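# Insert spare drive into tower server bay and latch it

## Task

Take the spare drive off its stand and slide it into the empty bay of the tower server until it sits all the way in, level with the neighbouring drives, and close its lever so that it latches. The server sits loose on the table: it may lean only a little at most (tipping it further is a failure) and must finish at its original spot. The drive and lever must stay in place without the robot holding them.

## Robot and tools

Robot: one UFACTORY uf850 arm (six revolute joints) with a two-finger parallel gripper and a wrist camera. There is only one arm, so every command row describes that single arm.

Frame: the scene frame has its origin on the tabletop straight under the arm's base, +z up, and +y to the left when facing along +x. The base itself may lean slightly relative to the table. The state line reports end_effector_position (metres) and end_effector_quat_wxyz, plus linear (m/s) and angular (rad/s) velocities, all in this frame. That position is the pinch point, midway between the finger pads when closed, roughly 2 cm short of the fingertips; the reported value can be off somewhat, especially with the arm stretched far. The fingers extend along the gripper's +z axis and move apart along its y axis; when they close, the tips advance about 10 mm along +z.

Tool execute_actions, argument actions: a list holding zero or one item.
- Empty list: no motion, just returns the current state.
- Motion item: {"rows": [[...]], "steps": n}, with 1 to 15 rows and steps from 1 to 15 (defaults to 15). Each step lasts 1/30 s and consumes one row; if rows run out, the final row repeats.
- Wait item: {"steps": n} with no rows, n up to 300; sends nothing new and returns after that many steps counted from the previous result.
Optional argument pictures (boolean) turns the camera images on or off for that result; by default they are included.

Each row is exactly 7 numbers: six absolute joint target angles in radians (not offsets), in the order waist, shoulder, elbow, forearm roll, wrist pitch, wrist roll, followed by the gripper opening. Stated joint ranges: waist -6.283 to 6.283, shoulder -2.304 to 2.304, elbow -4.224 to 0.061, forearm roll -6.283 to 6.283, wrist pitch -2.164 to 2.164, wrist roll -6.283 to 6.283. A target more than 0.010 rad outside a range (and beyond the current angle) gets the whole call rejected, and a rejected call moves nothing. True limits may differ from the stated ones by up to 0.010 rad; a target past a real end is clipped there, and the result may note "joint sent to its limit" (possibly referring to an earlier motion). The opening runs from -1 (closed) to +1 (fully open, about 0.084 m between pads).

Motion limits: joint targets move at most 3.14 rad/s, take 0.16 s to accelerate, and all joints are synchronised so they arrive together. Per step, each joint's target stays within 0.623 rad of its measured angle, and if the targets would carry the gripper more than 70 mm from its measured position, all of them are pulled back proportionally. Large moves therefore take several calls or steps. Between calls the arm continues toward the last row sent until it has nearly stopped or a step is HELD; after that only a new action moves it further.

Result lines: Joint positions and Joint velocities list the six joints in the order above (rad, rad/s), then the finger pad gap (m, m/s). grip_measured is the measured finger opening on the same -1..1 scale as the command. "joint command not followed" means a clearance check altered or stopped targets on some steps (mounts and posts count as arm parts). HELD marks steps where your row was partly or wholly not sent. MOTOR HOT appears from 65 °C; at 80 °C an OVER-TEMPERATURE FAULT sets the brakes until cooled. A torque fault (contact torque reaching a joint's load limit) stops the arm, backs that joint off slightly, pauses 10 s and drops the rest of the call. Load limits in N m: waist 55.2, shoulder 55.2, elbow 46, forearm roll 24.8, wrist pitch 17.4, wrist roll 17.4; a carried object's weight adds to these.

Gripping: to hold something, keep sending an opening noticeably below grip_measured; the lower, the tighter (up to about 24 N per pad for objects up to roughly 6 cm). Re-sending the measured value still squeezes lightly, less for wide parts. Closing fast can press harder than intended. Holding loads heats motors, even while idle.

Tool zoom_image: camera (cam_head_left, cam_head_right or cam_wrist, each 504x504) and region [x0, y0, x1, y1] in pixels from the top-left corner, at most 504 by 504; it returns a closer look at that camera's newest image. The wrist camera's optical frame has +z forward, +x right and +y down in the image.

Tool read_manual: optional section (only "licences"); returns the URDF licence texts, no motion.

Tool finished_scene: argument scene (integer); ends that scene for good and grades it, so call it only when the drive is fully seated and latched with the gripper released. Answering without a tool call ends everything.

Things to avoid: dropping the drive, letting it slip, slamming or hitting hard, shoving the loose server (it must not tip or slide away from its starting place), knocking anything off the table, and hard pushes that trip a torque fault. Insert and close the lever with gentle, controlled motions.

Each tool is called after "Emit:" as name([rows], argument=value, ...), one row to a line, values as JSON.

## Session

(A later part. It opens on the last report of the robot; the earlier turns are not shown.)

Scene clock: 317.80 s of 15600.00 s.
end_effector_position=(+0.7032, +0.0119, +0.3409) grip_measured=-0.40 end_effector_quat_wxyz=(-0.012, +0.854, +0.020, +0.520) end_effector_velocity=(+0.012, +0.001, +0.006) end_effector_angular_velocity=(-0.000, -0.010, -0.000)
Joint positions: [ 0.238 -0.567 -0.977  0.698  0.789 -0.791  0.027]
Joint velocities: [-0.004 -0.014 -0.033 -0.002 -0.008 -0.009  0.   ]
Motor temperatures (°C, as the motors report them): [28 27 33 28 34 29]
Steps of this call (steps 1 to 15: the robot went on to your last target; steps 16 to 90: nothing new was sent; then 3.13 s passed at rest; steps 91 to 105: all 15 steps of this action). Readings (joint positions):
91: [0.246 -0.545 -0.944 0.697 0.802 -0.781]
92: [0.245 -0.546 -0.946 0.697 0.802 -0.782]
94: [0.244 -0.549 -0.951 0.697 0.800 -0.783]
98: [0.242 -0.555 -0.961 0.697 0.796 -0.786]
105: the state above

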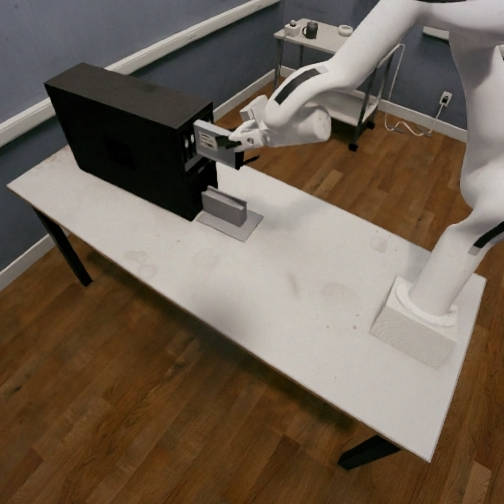

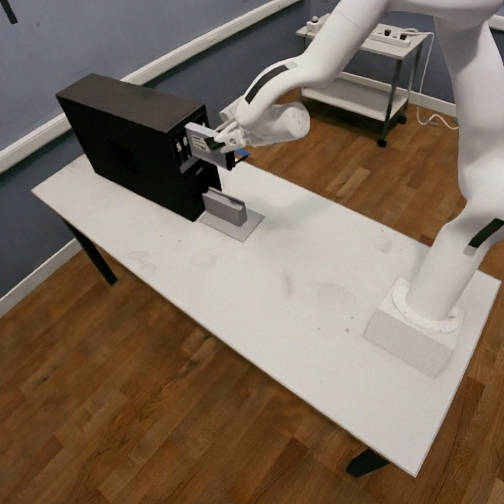

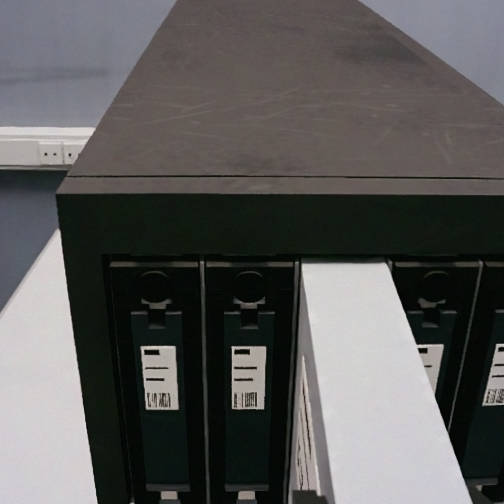

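Emit:
execute_actions([
  {"rows":[[0.2443,-0.5472,-0.9435,0.6938,0.8044,-0.7778,-1]]},
])

Emit:
zoom_image(camera="cam_head_left", region=[170, 90, 280, 200])

Emit:
zoom_image(camera="cam_wrist", region=[240, 180, 440, 340])

Scene clock: 322.33 s of 15600.00 s.
end_effector_position=(+0.6925, +0.0112, +0.3417) grip_measured=-0.40 end_effector_quat_wxyz=(-0.012, +0.853, +0.020, +0.522) end_effector_velocity=(-0.003, +0.000, -0.001) end_effector_angular_velocity=(+0.001, +0.001, +0.001)
Joint positions: [ 0.244 -0.548 -0.944  0.694  0.804 -0.778  0.027]
Joint velocities: [ 0.001  0.004  0.007 -0.001  0.002  0.003 -0.   ]
Motor temperatures (°C, as the motors report them): [28 27 33 28 34 29]
Steps of this call (steps 1 to 15: the robot went on to your last target; steps 16 to 90: nothing new was sent; then 1.03 s passed at rest; steps 91 to 105: all 15 steps of this action). Readings (joint positions):
91: [0.238 -0.568 -0.978 0.697 0.789 -0.792]
92: [0.238 -0.567 -0.976 0.697 0.790 -0.791]
94: [0.241 -0.558 -0.965 0.694 0.796 -0.786]
98: [0.244 -0.550 -0.950 0.693 0.802 -0.780]
105: the state above

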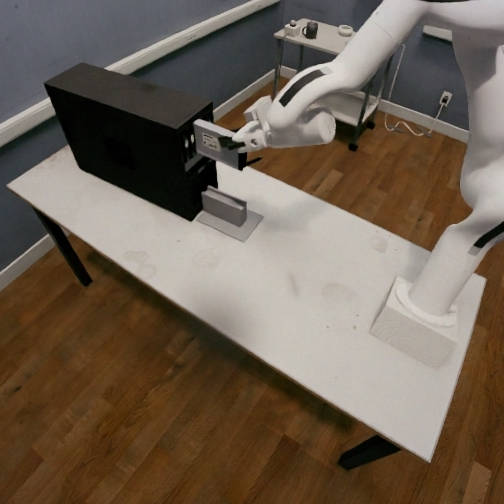

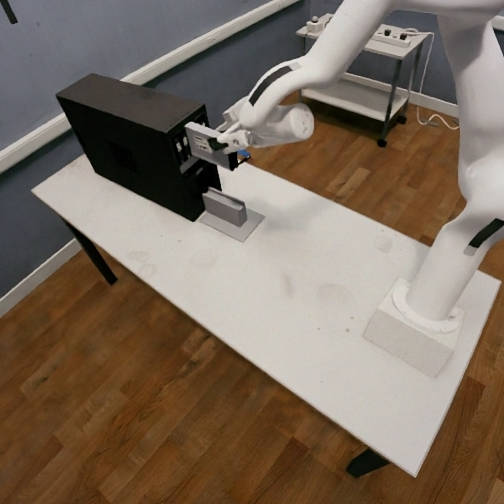

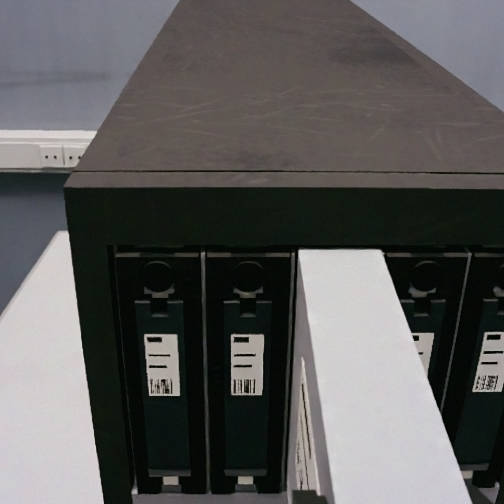

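Region (170, 90, 280, 200) of cam_head_left's 504x504 image, scaled by 4.582, with more detail than that image has.

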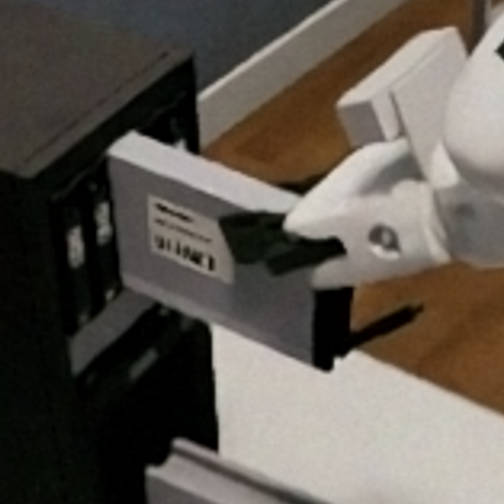

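Region (240, 180, 440, 340) of cam_wrist's 504x504 image, scaled by 2.520, with more detail than that image has; it fills the top 403 rows of this view, and the rest is white.

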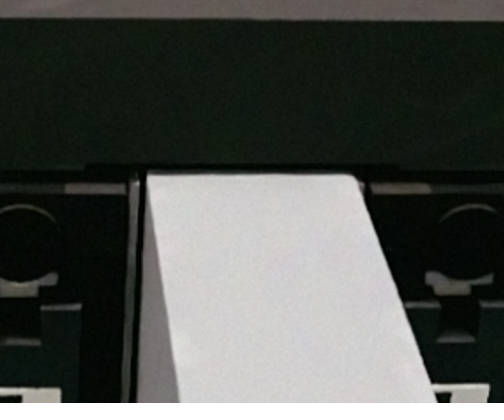

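Emit:
execute_actions([
  {"rows":[[0.2467,-0.5456,-0.9555,0.7338,0.7784,-0.8128,-1],[0.2467,-0.5456,-0.9555,0.7338,0.7784,-0.8128,-1],[0.2467,-0.5456,-0.9555,0.7338,0.7784,-0.8128,-1],[0.2467,-0.5456,-0.9555,0.7338,0.7784,-0.8128,-1],[0.2467,-0.5456,-0.9555,0.7338,0.7784,-0.8128,-1],[0.2467,-0.5456,-0.9555,0.7338,0.7784,-0.8128,-1],[0.2467,-0.5456,-0.9555,0.7338,0.7784,-0.8128,-1],[0.2437,-0.5547,-0.97,0.7343,0.7734,-0.817,-1]]},
], pictures=false)

Emit:
execute_actions([
  {"rows":[[0.2408,-0.5639,-0.9847,0.735,0.7684,-0.8214,-1],[0.2408,-0.5639,-0.9847,0.735,0.7684,-0.8214,-1],[0.2408,-0.5639,-0.9847,0.735,0.7684,-0.8214,-1],[0.2408,-0.5639,-0.9847,0.735,0.7684,-0.8214,-1],[0.2408,-0.5639,-0.9847,0.735,0.7684,-0.8214,-1],[0.238,-0.5733,-0.9996,0.7358,0.7634,-0.8262,-1]]},
])

Scene clock: 329.63 s of 15600.00 s.
end_effector_position=(+0.6972, +0.0112, +0.3412) grip_measured=-0.40 end_effector_quat_wxyz=(-0.011, +0.859, +0.020, +0.511) end_effector_velocity=(+0.006, -0.000, +0.001) end_effector_angular_velocity=(-0.001, +0.000, -0.001)
Joint positions: [ 0.244 -0.554 -0.969  0.733  0.774 -0.816  0.027]
Joint velocities: [-0.003 -0.009 -0.017  0.004 -0.006 -0.008  0.   ]
Motor temperatures (°C, as the motors report them): [28 27 33 28 34 29]
Steps of this call (steps 1 to 15: the robot went on to your last target; steps 16 to 90: nothing new was sent; then 3.80 s passed at rest; steps 91 to 105: all 15 steps of this action). Readings (joint positions):
91: [0.244 -0.547 -0.944 0.694 0.804 -0.778]
92: [0.244 -0.547 -0.944 0.697 0.802 -0.781]
94: [0.246 -0.547 -0.949 0.714 0.791 -0.795]
98: [0.247 -0.546 -0.954 0.729 0.781 -0.809]
105: the state above

Scene clock: 330.13 s of 15600.00 s.
end_effector_position=(+0.7075, +0.0117, +0.3409) grip_measured=-0.40 end_effector_quat_wxyz=(-0.010, +0.859, +0.020, +0.511) end_effector_velocity=(+0.003, -0.000, -0.001) end_effector_angular_velocity=(-0.002, +0.001, +0.000)
Joint positions: [ 0.238 -0.573 -0.999  0.736  0.764 -0.826  0.027]
Joint velocities: [-0.002 -0.007 -0.009  0.001 -0.003 -0.004  0.   ]
Motor temperatures (°C, as the motors report them): [28 27 33 28 34 29]
Steps of this call (steps 1 to 15: all 15 steps of this action). Readings (joint positions):
1: [0.244 -0.554 -0.969 0.734 0.774 -0.816]
2: [0.244 -0.555 -0.971 0.734 0.773 -0.817]
4: [0.242 -0.559 -0.978 0.734 0.771 -0.819]
8: [0.240 -0.566 -0.989 0.735 0.767 -0.823]
15: the state above

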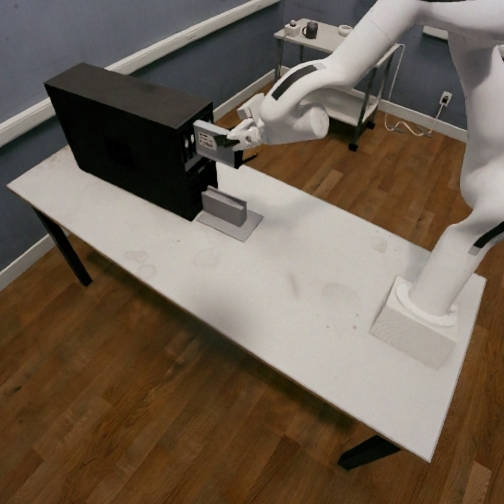

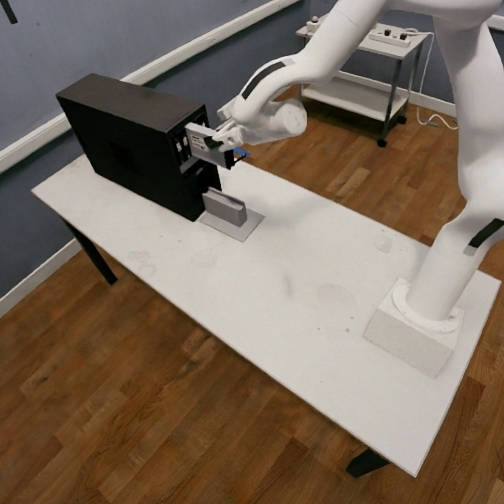

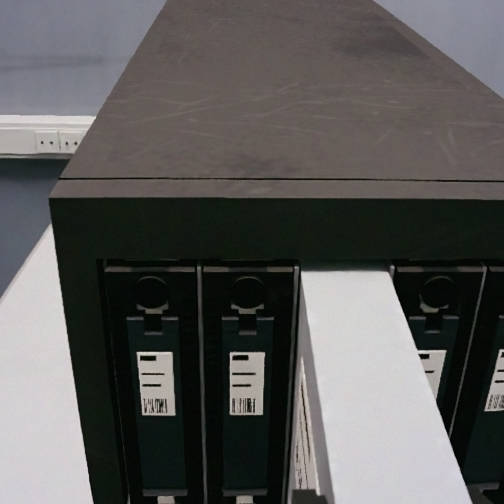

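Emit:
execute_actions([
  {"rows":[[0.2354,-0.5828,-1.0148,0.7366,0.7584,-0.831,-1],[0.2354,-0.5828,-1.0148,0.7366,0.7584,-0.831,-1],[0.2354,-0.5828,-1.0148,0.7366,0.7584,-0.831,-1],[0.2328,-0.5923,-1.03,0.7375,0.7534,-0.8358,-1],[0.2328,-0.5923,-1.03,0.7375,0.7534,-0.8358,-1],[0.2328,-0.5923,-1.03,0.7375,0.7534,-0.8358,-1],[0.2302,-0.6018,-1.0453,0.7384,0.7484,-0.8405,-1],[0.2302,-0.6018,-1.0453,0.7384,0.7484,-0.8405,-1],[0.2302,-0.6018,-1.0453,0.7384,0.7484,-0.8405,-1],[0.2276,-0.6113,-1.0606,0.7394,0.7433,-0.8451,-1]]},
])

Scene clock: 335.53 s of 15600.00 s.
end_effector_position=(+0.7267, +0.0132, +0.3406) grip_measured=-0.40 end_effector_quat_wxyz=(-0.010, +0.859, +0.020, +0.511) end_effector_velocity=(+0.017, +0.002, -0.000) end_effector_angular_velocity=(-0.002, -0.000, +0.002)
Joint positions: [ 0.228 -0.608 -1.056  0.739  0.746 -0.844  0.027]
Joint velocities: [-0.008 -0.032 -0.051  0.003 -0.018 -0.017 -0.   ]
Motor temperatures (°C, as the motors report them): [28 27 33 28 34 29]
Steps of this call (steps 1 to 15: the robot went on to your last target; steps 16 to 90: nothing new was sent; then 1.90 s passed at rest; steps 91 to 105: all 15 steps of this action). Readings (joint positions):
91: [0.238 -0.573 -1.000 0.736 0.763 -0.826]
92: [0.238 -0.574 -1.001 0.736 0.763 -0.827]
94: [0.237 -0.579 -1.008 0.736 0.761 -0.829]
98: [0.234 -0.589 -1.026 0.737 0.755 -0.834]
105: the state above

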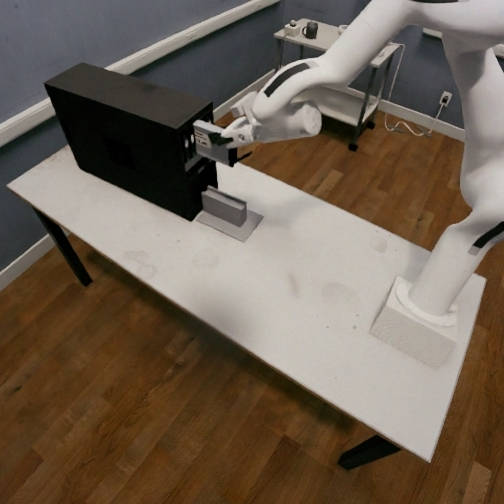

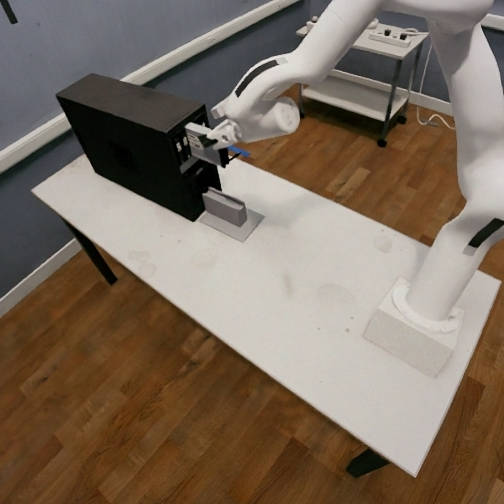

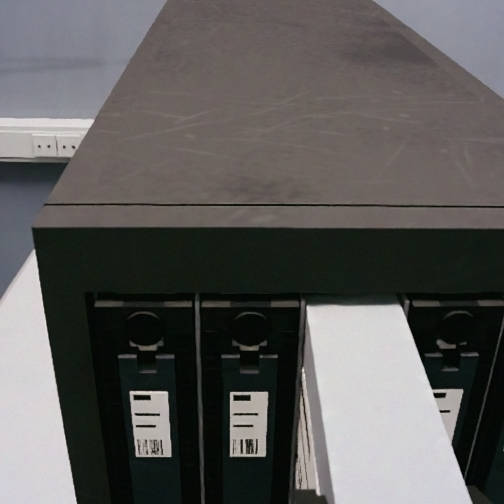

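Emit:
execute_actions([
  {"rows":[[0.2246,-0.622,-1.078,0.741,0.7373,-0.85,-1],[0.2246,-0.622,-1.078,0.741,0.7373,-0.85,-1],[0.2246,-0.622,-1.078,0.741,0.7373,-0.85,-1],[0.2216,-0.6327,-1.0955,0.7427,0.7313,-0.855,-1],[0.2216,-0.6327,-1.0955,0.7427,0.7313,-0.855,-1],[0.2216,-0.6327,-1.0955,0.7427,0.7313,-0.855,-1],[0.2186,-0.6434,-1.113,0.7444,0.7253,-0.86,-1],[0.2186,-0.6434,-1.113,0.7444,0.7253,-0.86,-1],[0.2186,-0.6434,-1.113,0.7444,0.7253,-0.86,-1],[0.2156,-0.6541,-1.1307,0.7461,0.7193,-0.865,-1],[0.2156,-0.6541,-1.1307,0.7461,0.7193,-0.865,-1],[0.2156,-0.6541,-1.1307,0.7461,0.7193,-0.865,-1],[0.2126,-0.6648,-1.1484,0.7478,0.7133,-0.87,-1]]},
], pictures=false)

Emit:
execute_actions([
  {"rows":[[0.2096,-0.6755,-1.1664,0.7495,0.7073,-0.875,-1],[0.2096,-0.6755,-1.1664,0.7495,0.7073,-0.875,-1],[0.2096,-0.6755,-1.1664,0.7495,0.7073,-0.875,-1],[0.2066,-0.6862,-1.1844,0.7512,0.7013,-0.88,-1],[0.2066,-0.6862,-1.1844,0.7512,0.7013,-0.88,-1],[0.2066,-0.6862,-1.1844,0.7512,0.7013,-0.88,-1],[0.2036,-0.6969,-1.2024,0.7529,0.6953,-0.885,-1]]},
])

Emit:
zoom_image(camera="cam_head_left", region=[170, 90, 280, 200])

Scene clock: 346.57 s of 15600.00 s.
end_effector_position=(+0.7513, +0.0147, +0.3401) grip_measured=-0.40 end_effector_quat_wxyz=(-0.011, +0.860, +0.019, +0.511) end_effector_velocity=(+0.060, +0.003, -0.004) end_effector_angular_velocity=(+0.006, +0.003, -0.005)
Joint positions: [ 0.216 -0.654 -1.132  0.746  0.719 -0.865  0.027]
Joint velocities: [-0.032 -0.115 -0.185  0.018 -0.063 -0.051  0.   ]
Motor temperatures (°C, as the motors report them): [28 27 33 28 34 29]
Steps of this call (steps 1 to 15: the robot went on to your last target; steps 16 to 90: nothing new was sent; then 7.53 s passed at rest; steps 91 to 105: all 15 steps of this action). Readings (joint positions):
91: [0.228 -0.611 -1.061 0.739 0.743 -0.845]
92: [0.227 -0.612 -1.062 0.740 0.743 -0.846]
94: [0.226 -0.617 -1.070 0.740 0.740 -0.848]
98: [0.223 -0.629 -1.091 0.742 0.733 -0.853]
105: the state above

Scene clock: 347.07 s of 15600.00 s.
end_effector_position=(+0.7733, +0.0156, +0.3395) grip_measured=-0.40 end_effector_quat_wxyz=(-0.012, +0.859, +0.018, +0.511) end_effector_velocity=(+0.007, +0.000, +0.001) end_effector_angular_velocity=(+0.002, -0.001, -0.002)
Joint positions: [ 0.205 -0.695 -1.2    0.752  0.696 -0.885  0.027]
Joint velocities: [-0.003 -0.013 -0.023  0.004 -0.007 -0.006  0.   ]
Motor temperatures (°C, as the motors report them): [28 27 33 28 34 29]
Steps of this call (steps 1 to 15: all 15 steps of this action). Readings (joint positions):
1: [0.215 -0.657 -1.137 0.746 0.718 -0.867]
2: [0.214 -0.661 -1.143 0.747 0.716 -0.868]
4: [0.212 -0.668 -1.155 0.748 0.711 -0.872]
8: [0.208 -0.682 -1.178 0.750 0.703 -0.878]
15: the state above

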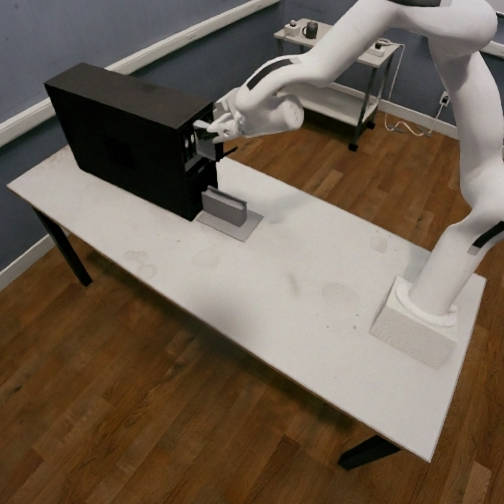

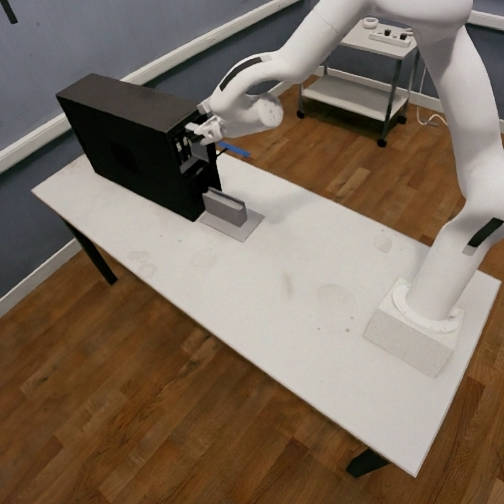

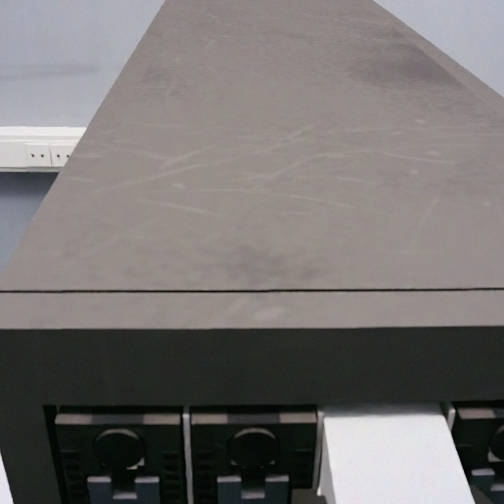

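Region (170, 90, 280, 200) of cam_head_left's 504x504 image, scaled by 4.582, with more detail than that image has.

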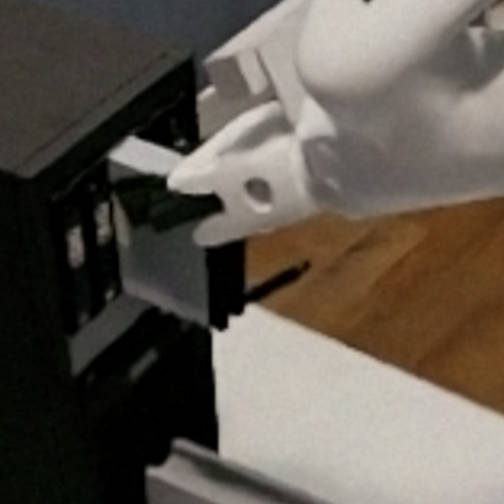

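Emit:
execute_actions([
  {"rows":[[0.2036,-0.6969,-1.2024,0.7529,0.6953,-0.885,-0.3],[0.2036,-0.6969,-1.2024,0.7529,0.6953,-0.885,0.1],[0.2036,-0.6969,-1.2024,0.7529,0.6953,-0.885,0.1],[0.2036,-0.6969,-1.2024,0.7529,0.6953,-0.885,0.1],[0.2036,-0.6969,-1.2024,0.7529,0.6953,-0.885,0.1],[0.2036,-0.6969,-1.2024,0.7529,0.6953,-0.885,0.1],[0.2036,-0.6969,-1.2024,0.7529,0.6953,-0.885,0.1],[0.2408,-0.5639,-0.9847,0.735,0.7684,-0.8214,0.1]]},
], pictures=false)

Emit:
execute_actions([
  {"rows":[[0.2408,-0.5639,-0.9847,0.735,0.7684,-0.8214,0.1],[0.2408,-0.5639,-0.9847,0.735,0.7684,-0.8214,0.1],[0.2408,-0.5639,-0.9847,0.735,0.7684,-0.8214,0.1],[0.2408,-0.5639,-0.9847,0.735,0.7684,-0.8214,0.1],[0.2408,-0.5639,-0.9847,0.735,0.7684,-0.8214,0.1],[0.2318,-0.58,-0.9787,0.708,0.7824,-0.7964,-1]]},
])

Emit:
execute_actions([
  {"rows":[[0.2238,-0.6083,-1.024,0.7105,0.7674,-0.8108,-1],[0.2238,-0.6083,-1.024,0.7105,0.7674,-0.8108,-1],[0.2238,-0.6083,-1.024,0.7105,0.7674,-0.8108,-1],[0.2186,-0.6273,-1.0546,0.7124,0.7573,-0.82,-1],[0.2186,-0.6273,-1.0546,0.7124,0.7573,-0.82,-1],[0.2186,-0.6273,-1.0546,0.7124,0.7573,-0.82,-1],[0.2186,-0.6273,-1.0546,0.7124,0.7573,-0.82,-1],[0.2126,-0.6487,-1.0895,0.7157,0.7453,-0.83,-1],[0.2126,-0.6487,-1.0895,0.7157,0.7453,-0.83,-1],[0.2126,-0.6487,-1.0895,0.7157,0.7453,-0.83,-1],[0.2126,-0.6487,-1.0895,0.7157,0.7453,-0.83,-1],[0.2066,-0.67,-1.1247,0.719,0.7333,-0.84,-1]]},
], pictures=false)

Emit:
execute_actions([
  {"rows":[[0.2006,-0.6915,-1.1604,0.7225,0.7213,-0.85,-1],[0.2006,-0.6915,-1.1604,0.7225,0.7213,-0.85,-1],[0.2006,-0.6915,-1.1604,0.7225,0.7213,-0.85,-1],[0.2006,-0.6915,-1.1604,0.7225,0.7213,-0.85,-1],[0.2006,-0.6915,-1.1604,0.7225,0.7213,-0.85,-1],[0.1946,-0.7129,-1.1964,0.726,0.7093,-0.86,-1]]},
])

Emit:
zoom_image(camera="cam_head_left", region=[170, 90, 280, 200])

Scene clock: 362.53 s of 15600.00 s.
end_effector_position=(+0.7180, +0.0129, +0.3385) grip_measured=+0.09 end_effector_quat_wxyz=(-0.011, +0.861, +0.020, +0.508) end_effector_velocity=(-0.181, -0.012, +0.019) end_effector_angular_velocity=(-0.005, -0.034, +0.010)
Joint positions: [ 0.232 -0.595 -1.032  0.74   0.75  -0.837  0.048]
Joint velocities: [ 0.104  0.353  0.546 -0.051  0.19   0.162 -0.   ]
Motor temperatures (°C, as the motors report them): [28 27 33 28 34 29]
Steps of this call (steps 1 to 15: the robot went on to your last target; steps 16 to 90: nothing new was sent; then 11.97 s passed at rest; steps 91 to 105: all 15 steps of this action). Readings (joint positions):
91: [0.204 -0.697 -1.202 0.753 0.695 -0.885]
92: [0.204 -0.697 -1.202 0.753 0.695 -0.885]
94: [0.203 -0.697 -1.202 0.754 0.697 -0.885]
98: [0.203 -0.697 -1.202 0.754 0.696 -0.885]
105: the state above

Scene clock: 363.03 s of 15600.00 s.
end_effector_position=(+0.7032, +0.0113, +0.3319) grip_measured=-0.42 end_effector_quat_wxyz=(-0.010, +0.858, +0.020, +0.512) end_effector_velocity=(+0.000, +0.000, -0.004) end_effector_angular_velocity=(-0.000, -0.004, +0.002)
Joint positions: [ 0.233 -0.578 -0.981  0.709  0.783 -0.798  0.026]
Joint velocities: [-0.004 -0.007  0.003 -0.017  0.009  0.014  0.   ]
Motor temperatures (°C, as the motors report them): [28 27 33 28 34 29]
Steps of this call (steps 1 to 15: all 15 steps of this action). Readings (joint positions):
1: [0.235 -0.585 -1.017 0.738 0.755 -0.832]
2: [0.236 -0.579 -1.007 0.737 0.759 -0.829]
4: [0.238 -0.572 -0.996 0.736 0.764 -0.825]
8: [0.237 -0.571 -0.987 0.727 0.772 -0.814]
15: the state above

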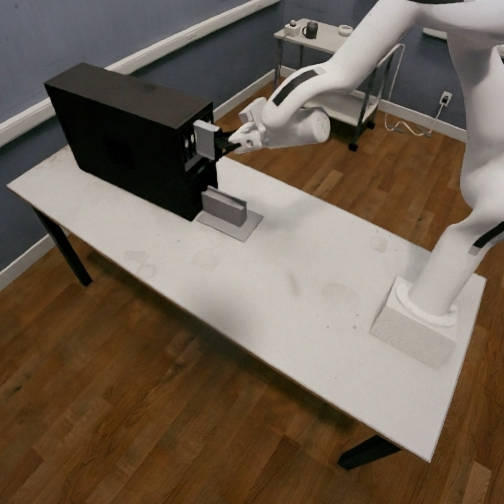

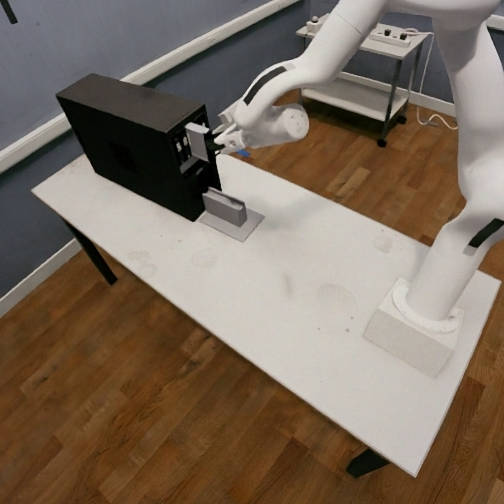

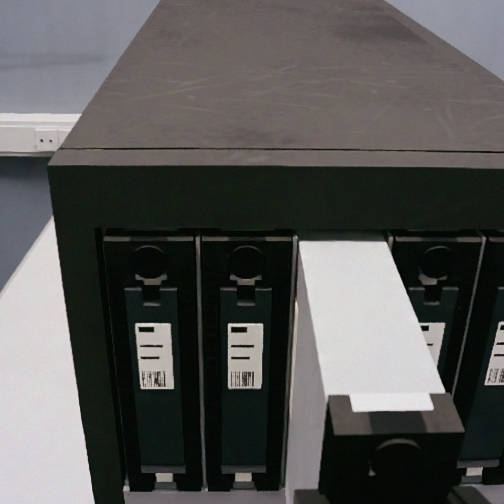

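Scene clock: 363.53 s of 15600.00 s.
end_effector_position=(+0.7437, +0.0140, +0.3282) grip_measured=-0.41 end_effector_quat_wxyz=(-0.010, +0.860, +0.020, +0.511) end_effector_velocity=(+0.083, +0.001, -0.007) end_effector_angular_velocity=(+0.006, +0.003, -0.013)
Joint positions: [ 0.211 -0.656 -1.103  0.717  0.741 -0.834  0.026]
Joint velocities: [-0.046 -0.158 -0.253  0.023 -0.081 -0.068  0.   ]
Motor temperatures (°C, as the motors report them): [28 27 33 28 34 29]
Steps of this call (steps 1 to 15: all 15 steps of this action). Readings (joint positions):
1: [0.233 -0.579 -0.981 0.709 0.784 -0.798]
2: [0.232 -0.580 -0.983 0.709 0.782 -0.798]
4: [0.228 -0.593 -1.001 0.710 0.776 -0.804]
8: [0.221 -0.618 -1.040 0.712 0.763 -0.815]
15: the state above

Scene clock: 364.03 s of 15600.00 s.
end_effector_position=(+0.7729, +0.0148, +0.3264) grip_measured=-0.41 end_effector_quat_wxyz=(-0.010, +0.860, +0.018, +0.510) end_effector_velocity=(+0.008, +0.001, +0.000) end_effector_angular_velocity=(+0.002, -0.000, +0.000)
Joint positions: [ 0.195 -0.711 -1.194  0.726  0.71  -0.859  0.026]
Joint velocities: [-0.003 -0.014 -0.025  0.003 -0.01  -0.007  0.   ]
Motor temperatures (°C, as the motors report them): [28 27 33 28 34 29]
Steps of this call (steps 1 to 15: all 15 steps of this action). Readings (joint positions):
1: [0.209 -0.660 -1.110 0.717 0.739 -0.835]
2: [0.208 -0.665 -1.117 0.718 0.736 -0.838]
4: [0.205 -0.677 -1.138 0.720 0.729 -0.844]
8: [0.200 -0.694 -1.166 0.723 0.720 -0.852]
15: the state above

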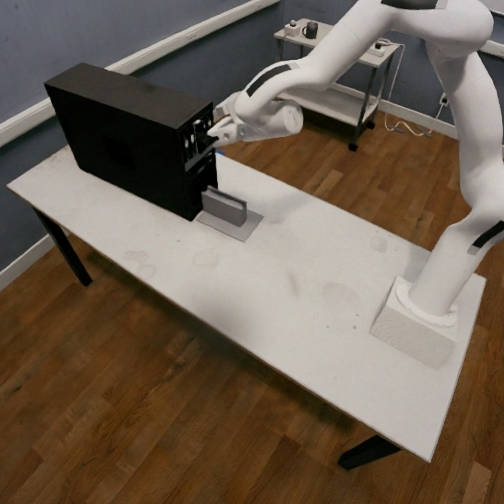

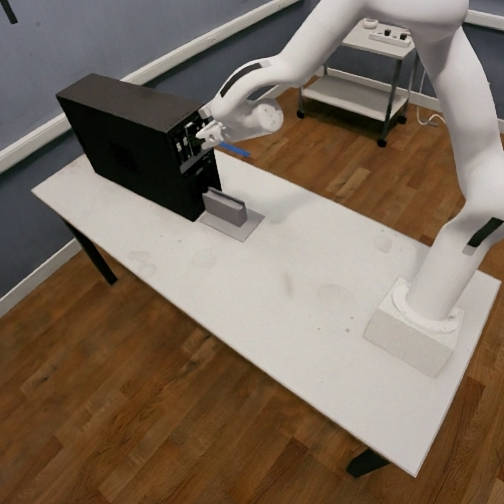

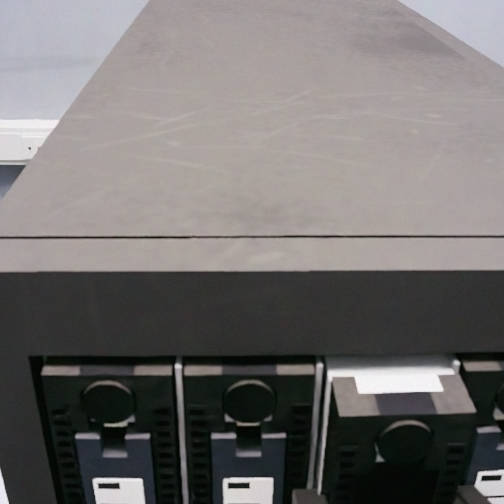

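Region (170, 90, 280, 200) of cam_head_left's 504x504 image, scaled by 4.582, with more detail than that image has.

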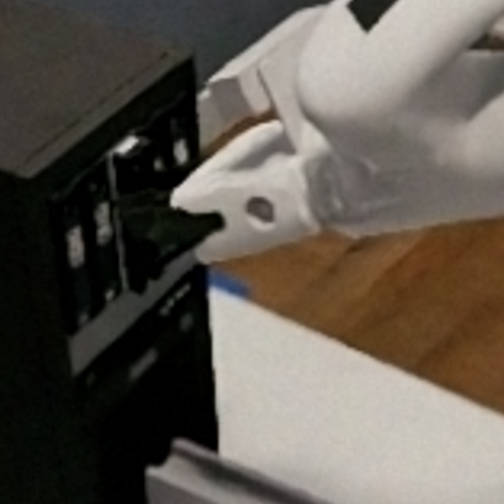

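Emit:
execute_actions([
  {"rows":[[0.1946,-0.7129,-1.1964,0.726,0.7093,-0.86,0.0],[0.1946,-0.7129,-1.1964,0.726,0.7093,-0.86,0.0],[0.1946,-0.7129,-1.1964,0.726,0.7093,-0.86,0.0],[0.1946,-0.7129,-1.1964,0.726,0.7093,-0.86,0.0],[0.1946,-0.7129,-1.1964,0.726,0.7093,-0.86,0.0],[0.1946,-0.7129,-1.1964,0.726,0.7093,-0.86,0.0],[0.1946,-0.7129,-1.1964,0.726,0.7093,-0.86,0.0],[0.2318,-0.58,-0.9787,0.708,0.7824,-0.7964,0]]},
], pictures=false)

Emit:
execute_actions([
  {"rows":[[0.2318,-0.58,-0.9787,0.708,0.7824,-0.7964,0]]},
])

Emit:
zoom_image(camera="cam_head_left", region=[170, 90, 280, 200])

Scene clock: 369.77 s of 15600.00 s.
end_effector_position=(+0.7185, +0.0130, +0.3290) grip_measured=-0.01 end_effector_quat_wxyz=(-0.011, +0.860, +0.020, +0.510) end_effector_velocity=(-0.186, -0.011, +0.008) end_effector_angular_velocity=(-0.005, -0.012, +0.017)
Joint positions: [ 0.224 -0.61  -1.027  0.712  0.765 -0.811  0.044]
Joint velocities: [ 0.098  0.344  0.558 -0.049  0.188  0.163 -0.   ]
Motor temperatures (°C, as the motors report them): [28 27 33 28 34 29]
Steps of this call (steps 1 to 15: the robot went on to your last target; steps 16 to 90: nothing new was sent; then 2.23 s passed at rest; steps 91 to 105: all 15 steps of this action). Readings (joint positions):
91: [0.195 -0.713 -1.196 0.726 0.709 -0.860]
92: [0.194 -0.713 -1.196 0.726 0.708 -0.860]
94: [0.193 -0.715 -1.193 0.727 0.706 -0.860]
98: [0.194 -0.714 -1.194 0.727 0.707 -0.860]
105: the state above

Scene clock: 370.27 s of 15600.00 s.
end_effector_position=(+0.7025, +0.0114, +0.3294) grip_measured=-0.01 end_effector_quat_wxyz=(-0.011, +0.859, +0.020, +0.511) end_effector_velocity=(-0.002, +0.000, -0.000) end_effector_angular_velocity=(+0.000, +0.001, +0.001)
Joint positions: [ 0.232 -0.58  -0.979  0.708  0.782 -0.797  0.044]
Joint velocities: [ 0.001  0.003  0.005  0.     0.001  0.001 -0.   ]
Motor temperatures (°C, as the motors report them): [28 27 33 28 34 29]
Steps of this call (steps 1 to 15: all 15 steps of this action). Readings (joint positions):
1: [0.226 -0.600 -1.012 0.711 0.770 -0.807]
2: [0.228 -0.594 -1.002 0.710 0.774 -0.804]
4: [0.230 -0.587 -0.991 0.709 0.778 -0.800]
8: [0.231 -0.582 -0.982 0.708 0.781 -0.797]
15: the state above

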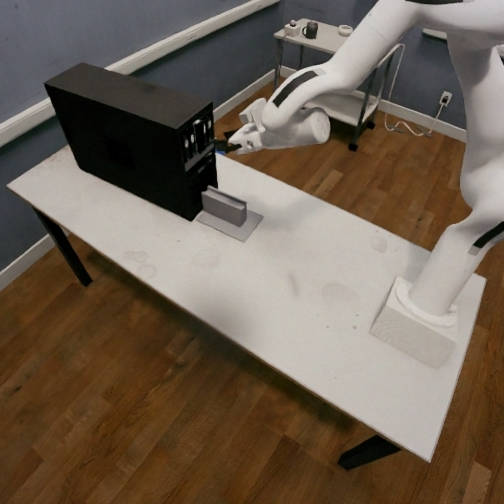

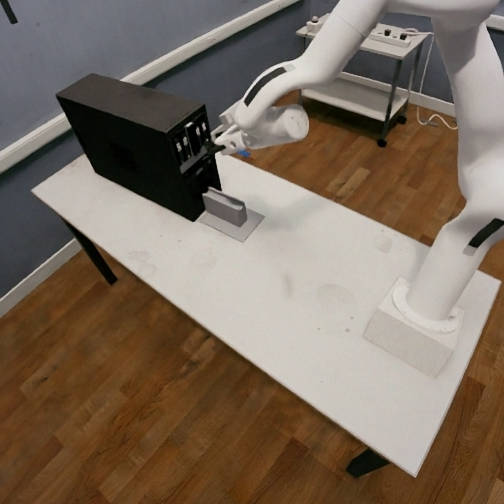

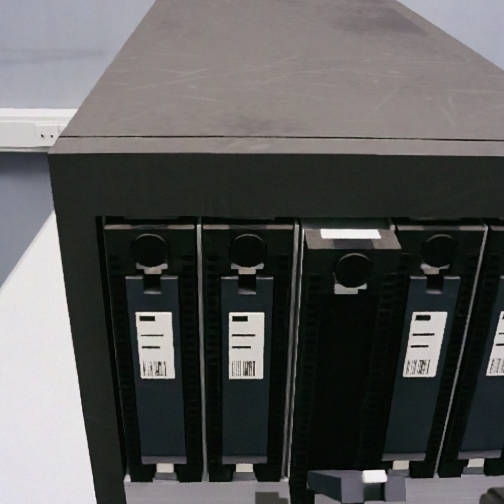

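Region (170, 90, 280, 200) of cam_head_left's 504x504 image, scaled by 4.582, with more detail than that image has.

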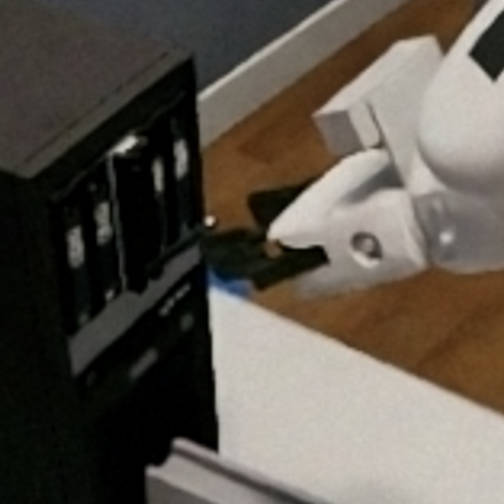

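Emit:
execute_actions([
  {"rows":[[0.2375,-0.57,-0.982,0.725,0.7735,-0.812,-1]]},
], pictures=false)

Emit:
execute_actions([
  {"rows":[[0.2243,-0.6173,-1.058,0.7294,0.7483,-0.8356,-1],[0.2243,-0.6173,-1.058,0.7294,0.7483,-0.8356,-1],[0.2243,-0.6173,-1.058,0.7294,0.7483,-0.8356,-1],[0.2243,-0.6173,-1.058,0.7294,0.7483,-0.8356,-1],[0.2111,-0.662,-1.1277,0.7326,0.7263,-0.8525,-1],[0.2111,-0.662,-1.1277,0.7326,0.7263,-0.8525,-1],[0.2111,-0.662,-1.1277,0.7326,0.7263,-0.8525,-1],[0.2111,-0.662,-1.1277,0.7326,0.7263,-0.8525,-1],[0.2051,-0.6835,-1.1634,0.736,0.7143,-0.8625,-1]]},
], pictures=false)

Emit:
execute_actions([
  {"rows":[[0.2021,-0.6942,-1.1814,0.7378,0.7083,-0.8675,-1],[0.2021,-0.6942,-1.1814,0.7378,0.7083,-0.8675,-1],[0.2021,-0.6942,-1.1814,0.7378,0.7083,-0.8675,-1],[0.2021,-0.6942,-1.1814,0.7378,0.7083,-0.8675,-1],[0.1991,-0.7049,-1.1994,0.7395,0.7023,-0.8725,-1],[0.1991,-0.7049,-1.1994,0.7395,0.7023,-0.8725,-1],[0.1991,-0.7049,-1.1994,0.7395,0.7023,-0.8725,-1],[0.1991,-0.7049,-1.1994,0.7395,0.7023,-0.8725,-1],[0.1963,-0.7156,-1.2177,0.7412,0.6963,-0.8775,-1]]},
])

Scene clock: 382.60 s of 15600.00 s.
end_effector_position=(+0.7023, +0.0115, +0.3360) grip_measured=-1.00 end_effector_quat_wxyz=(-0.011, +0.860, +0.020, +0.510) end_effector_velocity=(-0.000, +0.000, +0.001) end_effector_angular_velocity=(+0.001, -0.001, -0.000)
Joint positions: [ 0.237 -0.57  -0.982  0.725  0.774 -0.812  0.   ]
Joint velocities: [ 0.001  0.002 -0.     0.002 -0.001 -0.001  0.   ]
Motor temperatures (°C, as the motors report them): [28 27 33 28 34 29]
Steps of this call (steps 1 to 15: the robot went on to your last target; steps 16 to 90: nothing new was sent; then 8.83 s passed at rest; steps 91 to 105: all 15 steps of this action). Readings (joint positions):
91: [0.232 -0.580 -0.979 0.708 0.782 -0.796]
92: [0.232 -0.579 -0.979 0.710 0.781 -0.799]
94: [0.235 -0.575 -0.980 0.717 0.777 -0.805]
98: [0.237 -0.571 -0.982 0.723 0.775 -0.810]
105: the state above

Scene clock: 383.10 s of 15600.00 s.
end_effector_position=(+0.7582, +0.0149, +0.3300) grip_measured=-1.00 end_effector_quat_wxyz=(-0.011, +0.861, +0.019, +0.508) end_effector_velocity=(+0.034, +0.002, +0.003) end_effector_angular_velocity=(+0.004, -0.007, +0.000)
Joint positions: [ 0.205 -0.679 -1.152  0.736  0.716 -0.86   0.   ]
Joint velocities: [-0.015 -0.058 -0.105  0.007 -0.036 -0.03   0.   ]
Motor temperatures (°C, as the motors report them): [28 27 33 28 34 29]
Steps of this call (steps 1 to 15: all 15 steps of this action). Readings (joint positions):
1: [0.237 -0.570 -0.982 0.725 0.774 -0.812]
2: [0.237 -0.572 -0.985 0.725 0.772 -0.813]
4: [0.232 -0.589 -1.012 0.727 0.763 -0.822]
8: [0.221 -0.629 -1.077 0.730 0.744 -0.839]
15: the state above

Scene clock: 383.60 s of 15600.00 s.
end_effector_position=(+0.7782, +0.0153, +0.3324) grip_measured=-1.00 end_effector_quat_wxyz=(-0.011, +0.860, +0.017, +0.510) end_effector_velocity=(+0.011, +0.001, +0.001) end_effector_angular_velocity=(+0.004, -0.002, -0.001)
Joint positions: [ 0.197 -0.713 -1.213  0.741  0.697 -0.876  0.   ]
Joint velocities: [-0.004 -0.019 -0.035  0.005 -0.013 -0.008  0.   ]
Motor temperatures (°C, as the motors report them): [28 27 33 28 34 29]
Steps of this call (steps 1 to 15: all 15 steps of this action). Readings (joint positions):
1: [0.205 -0.681 -1.155 0.736 0.715 -0.861]
2: [0.205 -0.683 -1.159 0.736 0.713 -0.862]
4: [0.203 -0.688 -1.170 0.737 0.711 -0.865]
8: [0.201 -0.699 -1.188 0.739 0.705 -0.869]
15: the state above

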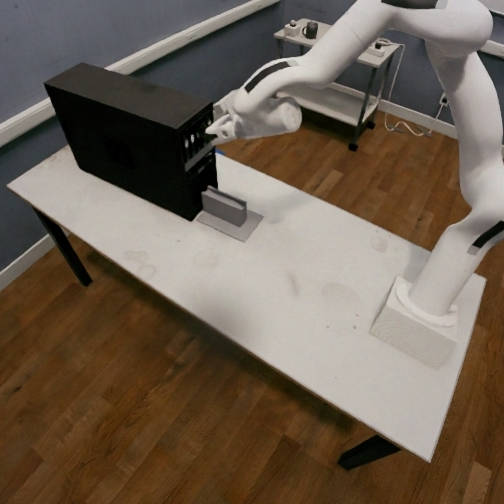

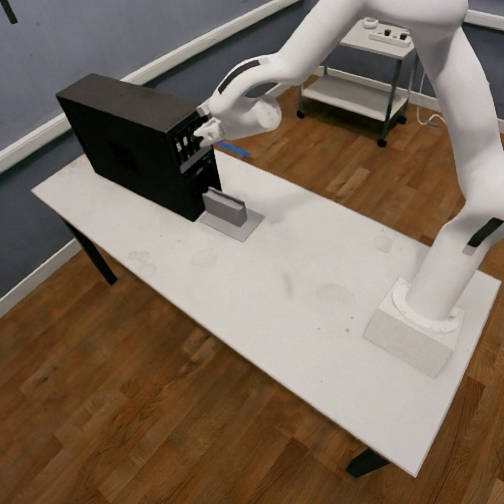

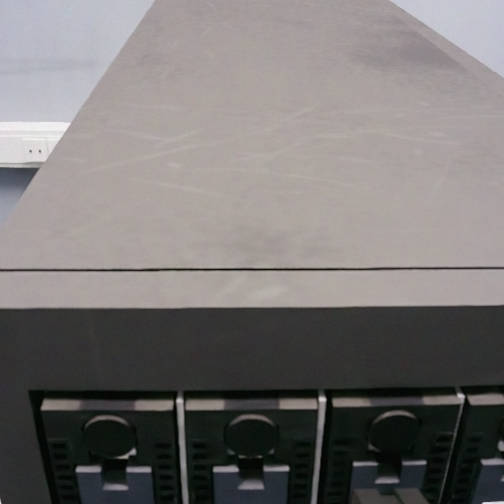

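Looks nearly flush, and the lever may have been pushed up too. Retreat to look.

Emit:
execute_actions([
  {"rows":[[0.2318,-0.58,-0.9787,0.708,0.7824,-0.7964,-1]]},
], pictures=false)

Emit:
execute_actions([
  {"steps":8},
])

Emit:
zoom_image(camera="cam_wrist", region=[200, 200, 504, 504])

Scene clock: 386.63 s of 15600.00 s.
end_effector_position=(+0.7045, +0.0114, +0.3297) grip_measured=-1.00 end_effector_quat_wxyz=(-0.011, +0.859, +0.020, +0.511) end_effector_velocity=(-0.017, -0.000, -0.001) end_effector_angular_velocity=(+0.002, -0.001, +0.002)
Joint positions: [ 0.231 -0.583 -0.985  0.709  0.781 -0.798  0.   ]
Joint velocities: [ 0.009  0.029  0.051 -0.007  0.018  0.02   0.   ]
Motor temperatures (°C, as the motors report them): [28 27 33 28 34 29]
Steps of this call (steps 1 to 15: the robot went on to your last target; steps 16 to 76: nothing new was sent; steps 77 to 91: all 15 steps of this action). Readings (joint positions):
77: [0.196 -0.716 -1.218 0.741 0.696 -0.877]
78: [0.197 -0.714 -1.215 0.741 0.698 -0.876]
80: [0.201 -0.694 -1.182 0.735 0.713 -0.864]
84: [0.223 -0.614 -1.041 0.716 0.761 -0.818]
91: the state above

Scene clock: 386.90 s of 15600.00 s.
end_effector_position=(+0.7026, +0.0114, +0.3294) grip_measured=-1.00 end_effector_quat_wxyz=(-0.011, +0.859, +0.020, +0.511) end_effector_velocity=(-0.001, +0.001, +0.001) end_effector_angular_velocity=(-0.001, -0.002, +0.003)
Joint positions: [ 0.232 -0.58  -0.979  0.708  0.782 -0.797  0.   ]
Joint velocities: [ 0.002  0.003  0.004 -0.002  0.001  0.     0.   ]
Motor temperatures (°C, as the motors report them): [28 27 33 28 34 29]
Steps of this call (steps 1 to 8: the robot went on to your last target). Readings (joint positions):
1: [0.231 -0.582 -0.983 0.709 0.781 -0.798]
2: [0.231 -0.582 -0.982 0.708 0.782 -0.797]
4: [0.231 -0.581 -0.981 0.708 0.782 -0.797]
8: the state above

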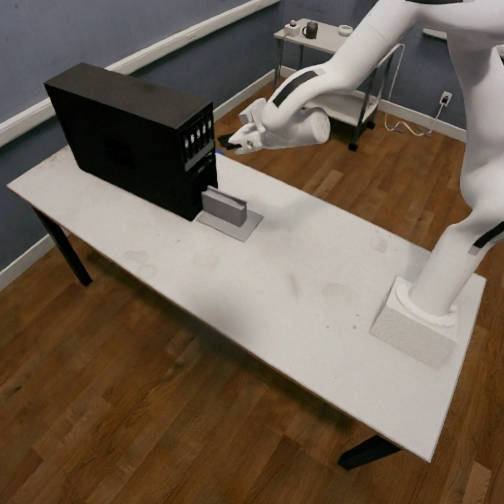

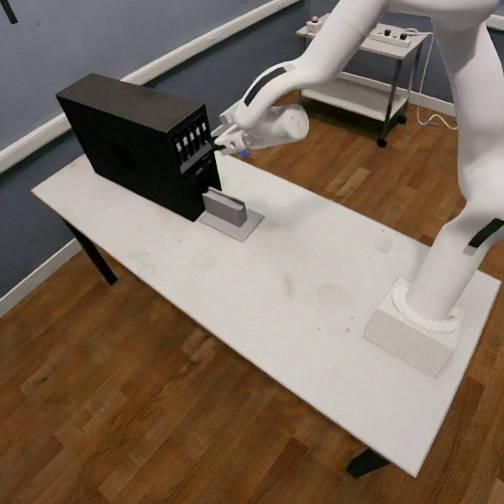

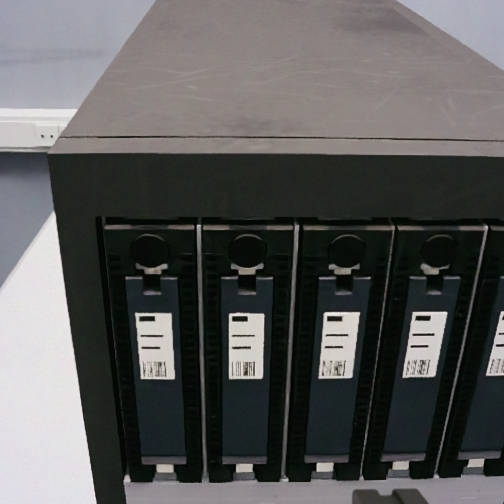

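Region (200, 200, 504, 504) of cam_wrist's 504x504 image, scaled by 1.658, with more detail than that image has.

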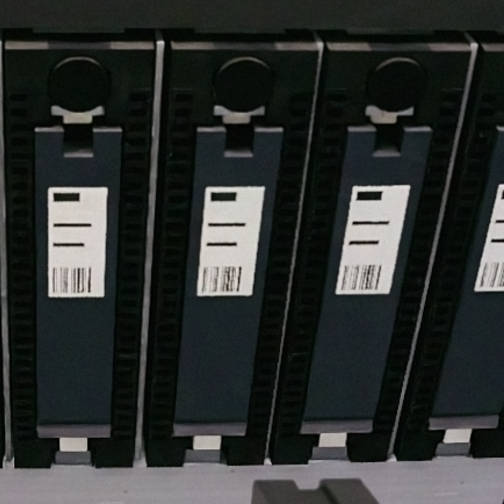

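Identical to its neighbours.

Emit:
finished_scene(scene=1)

The scene is finished: the task was done.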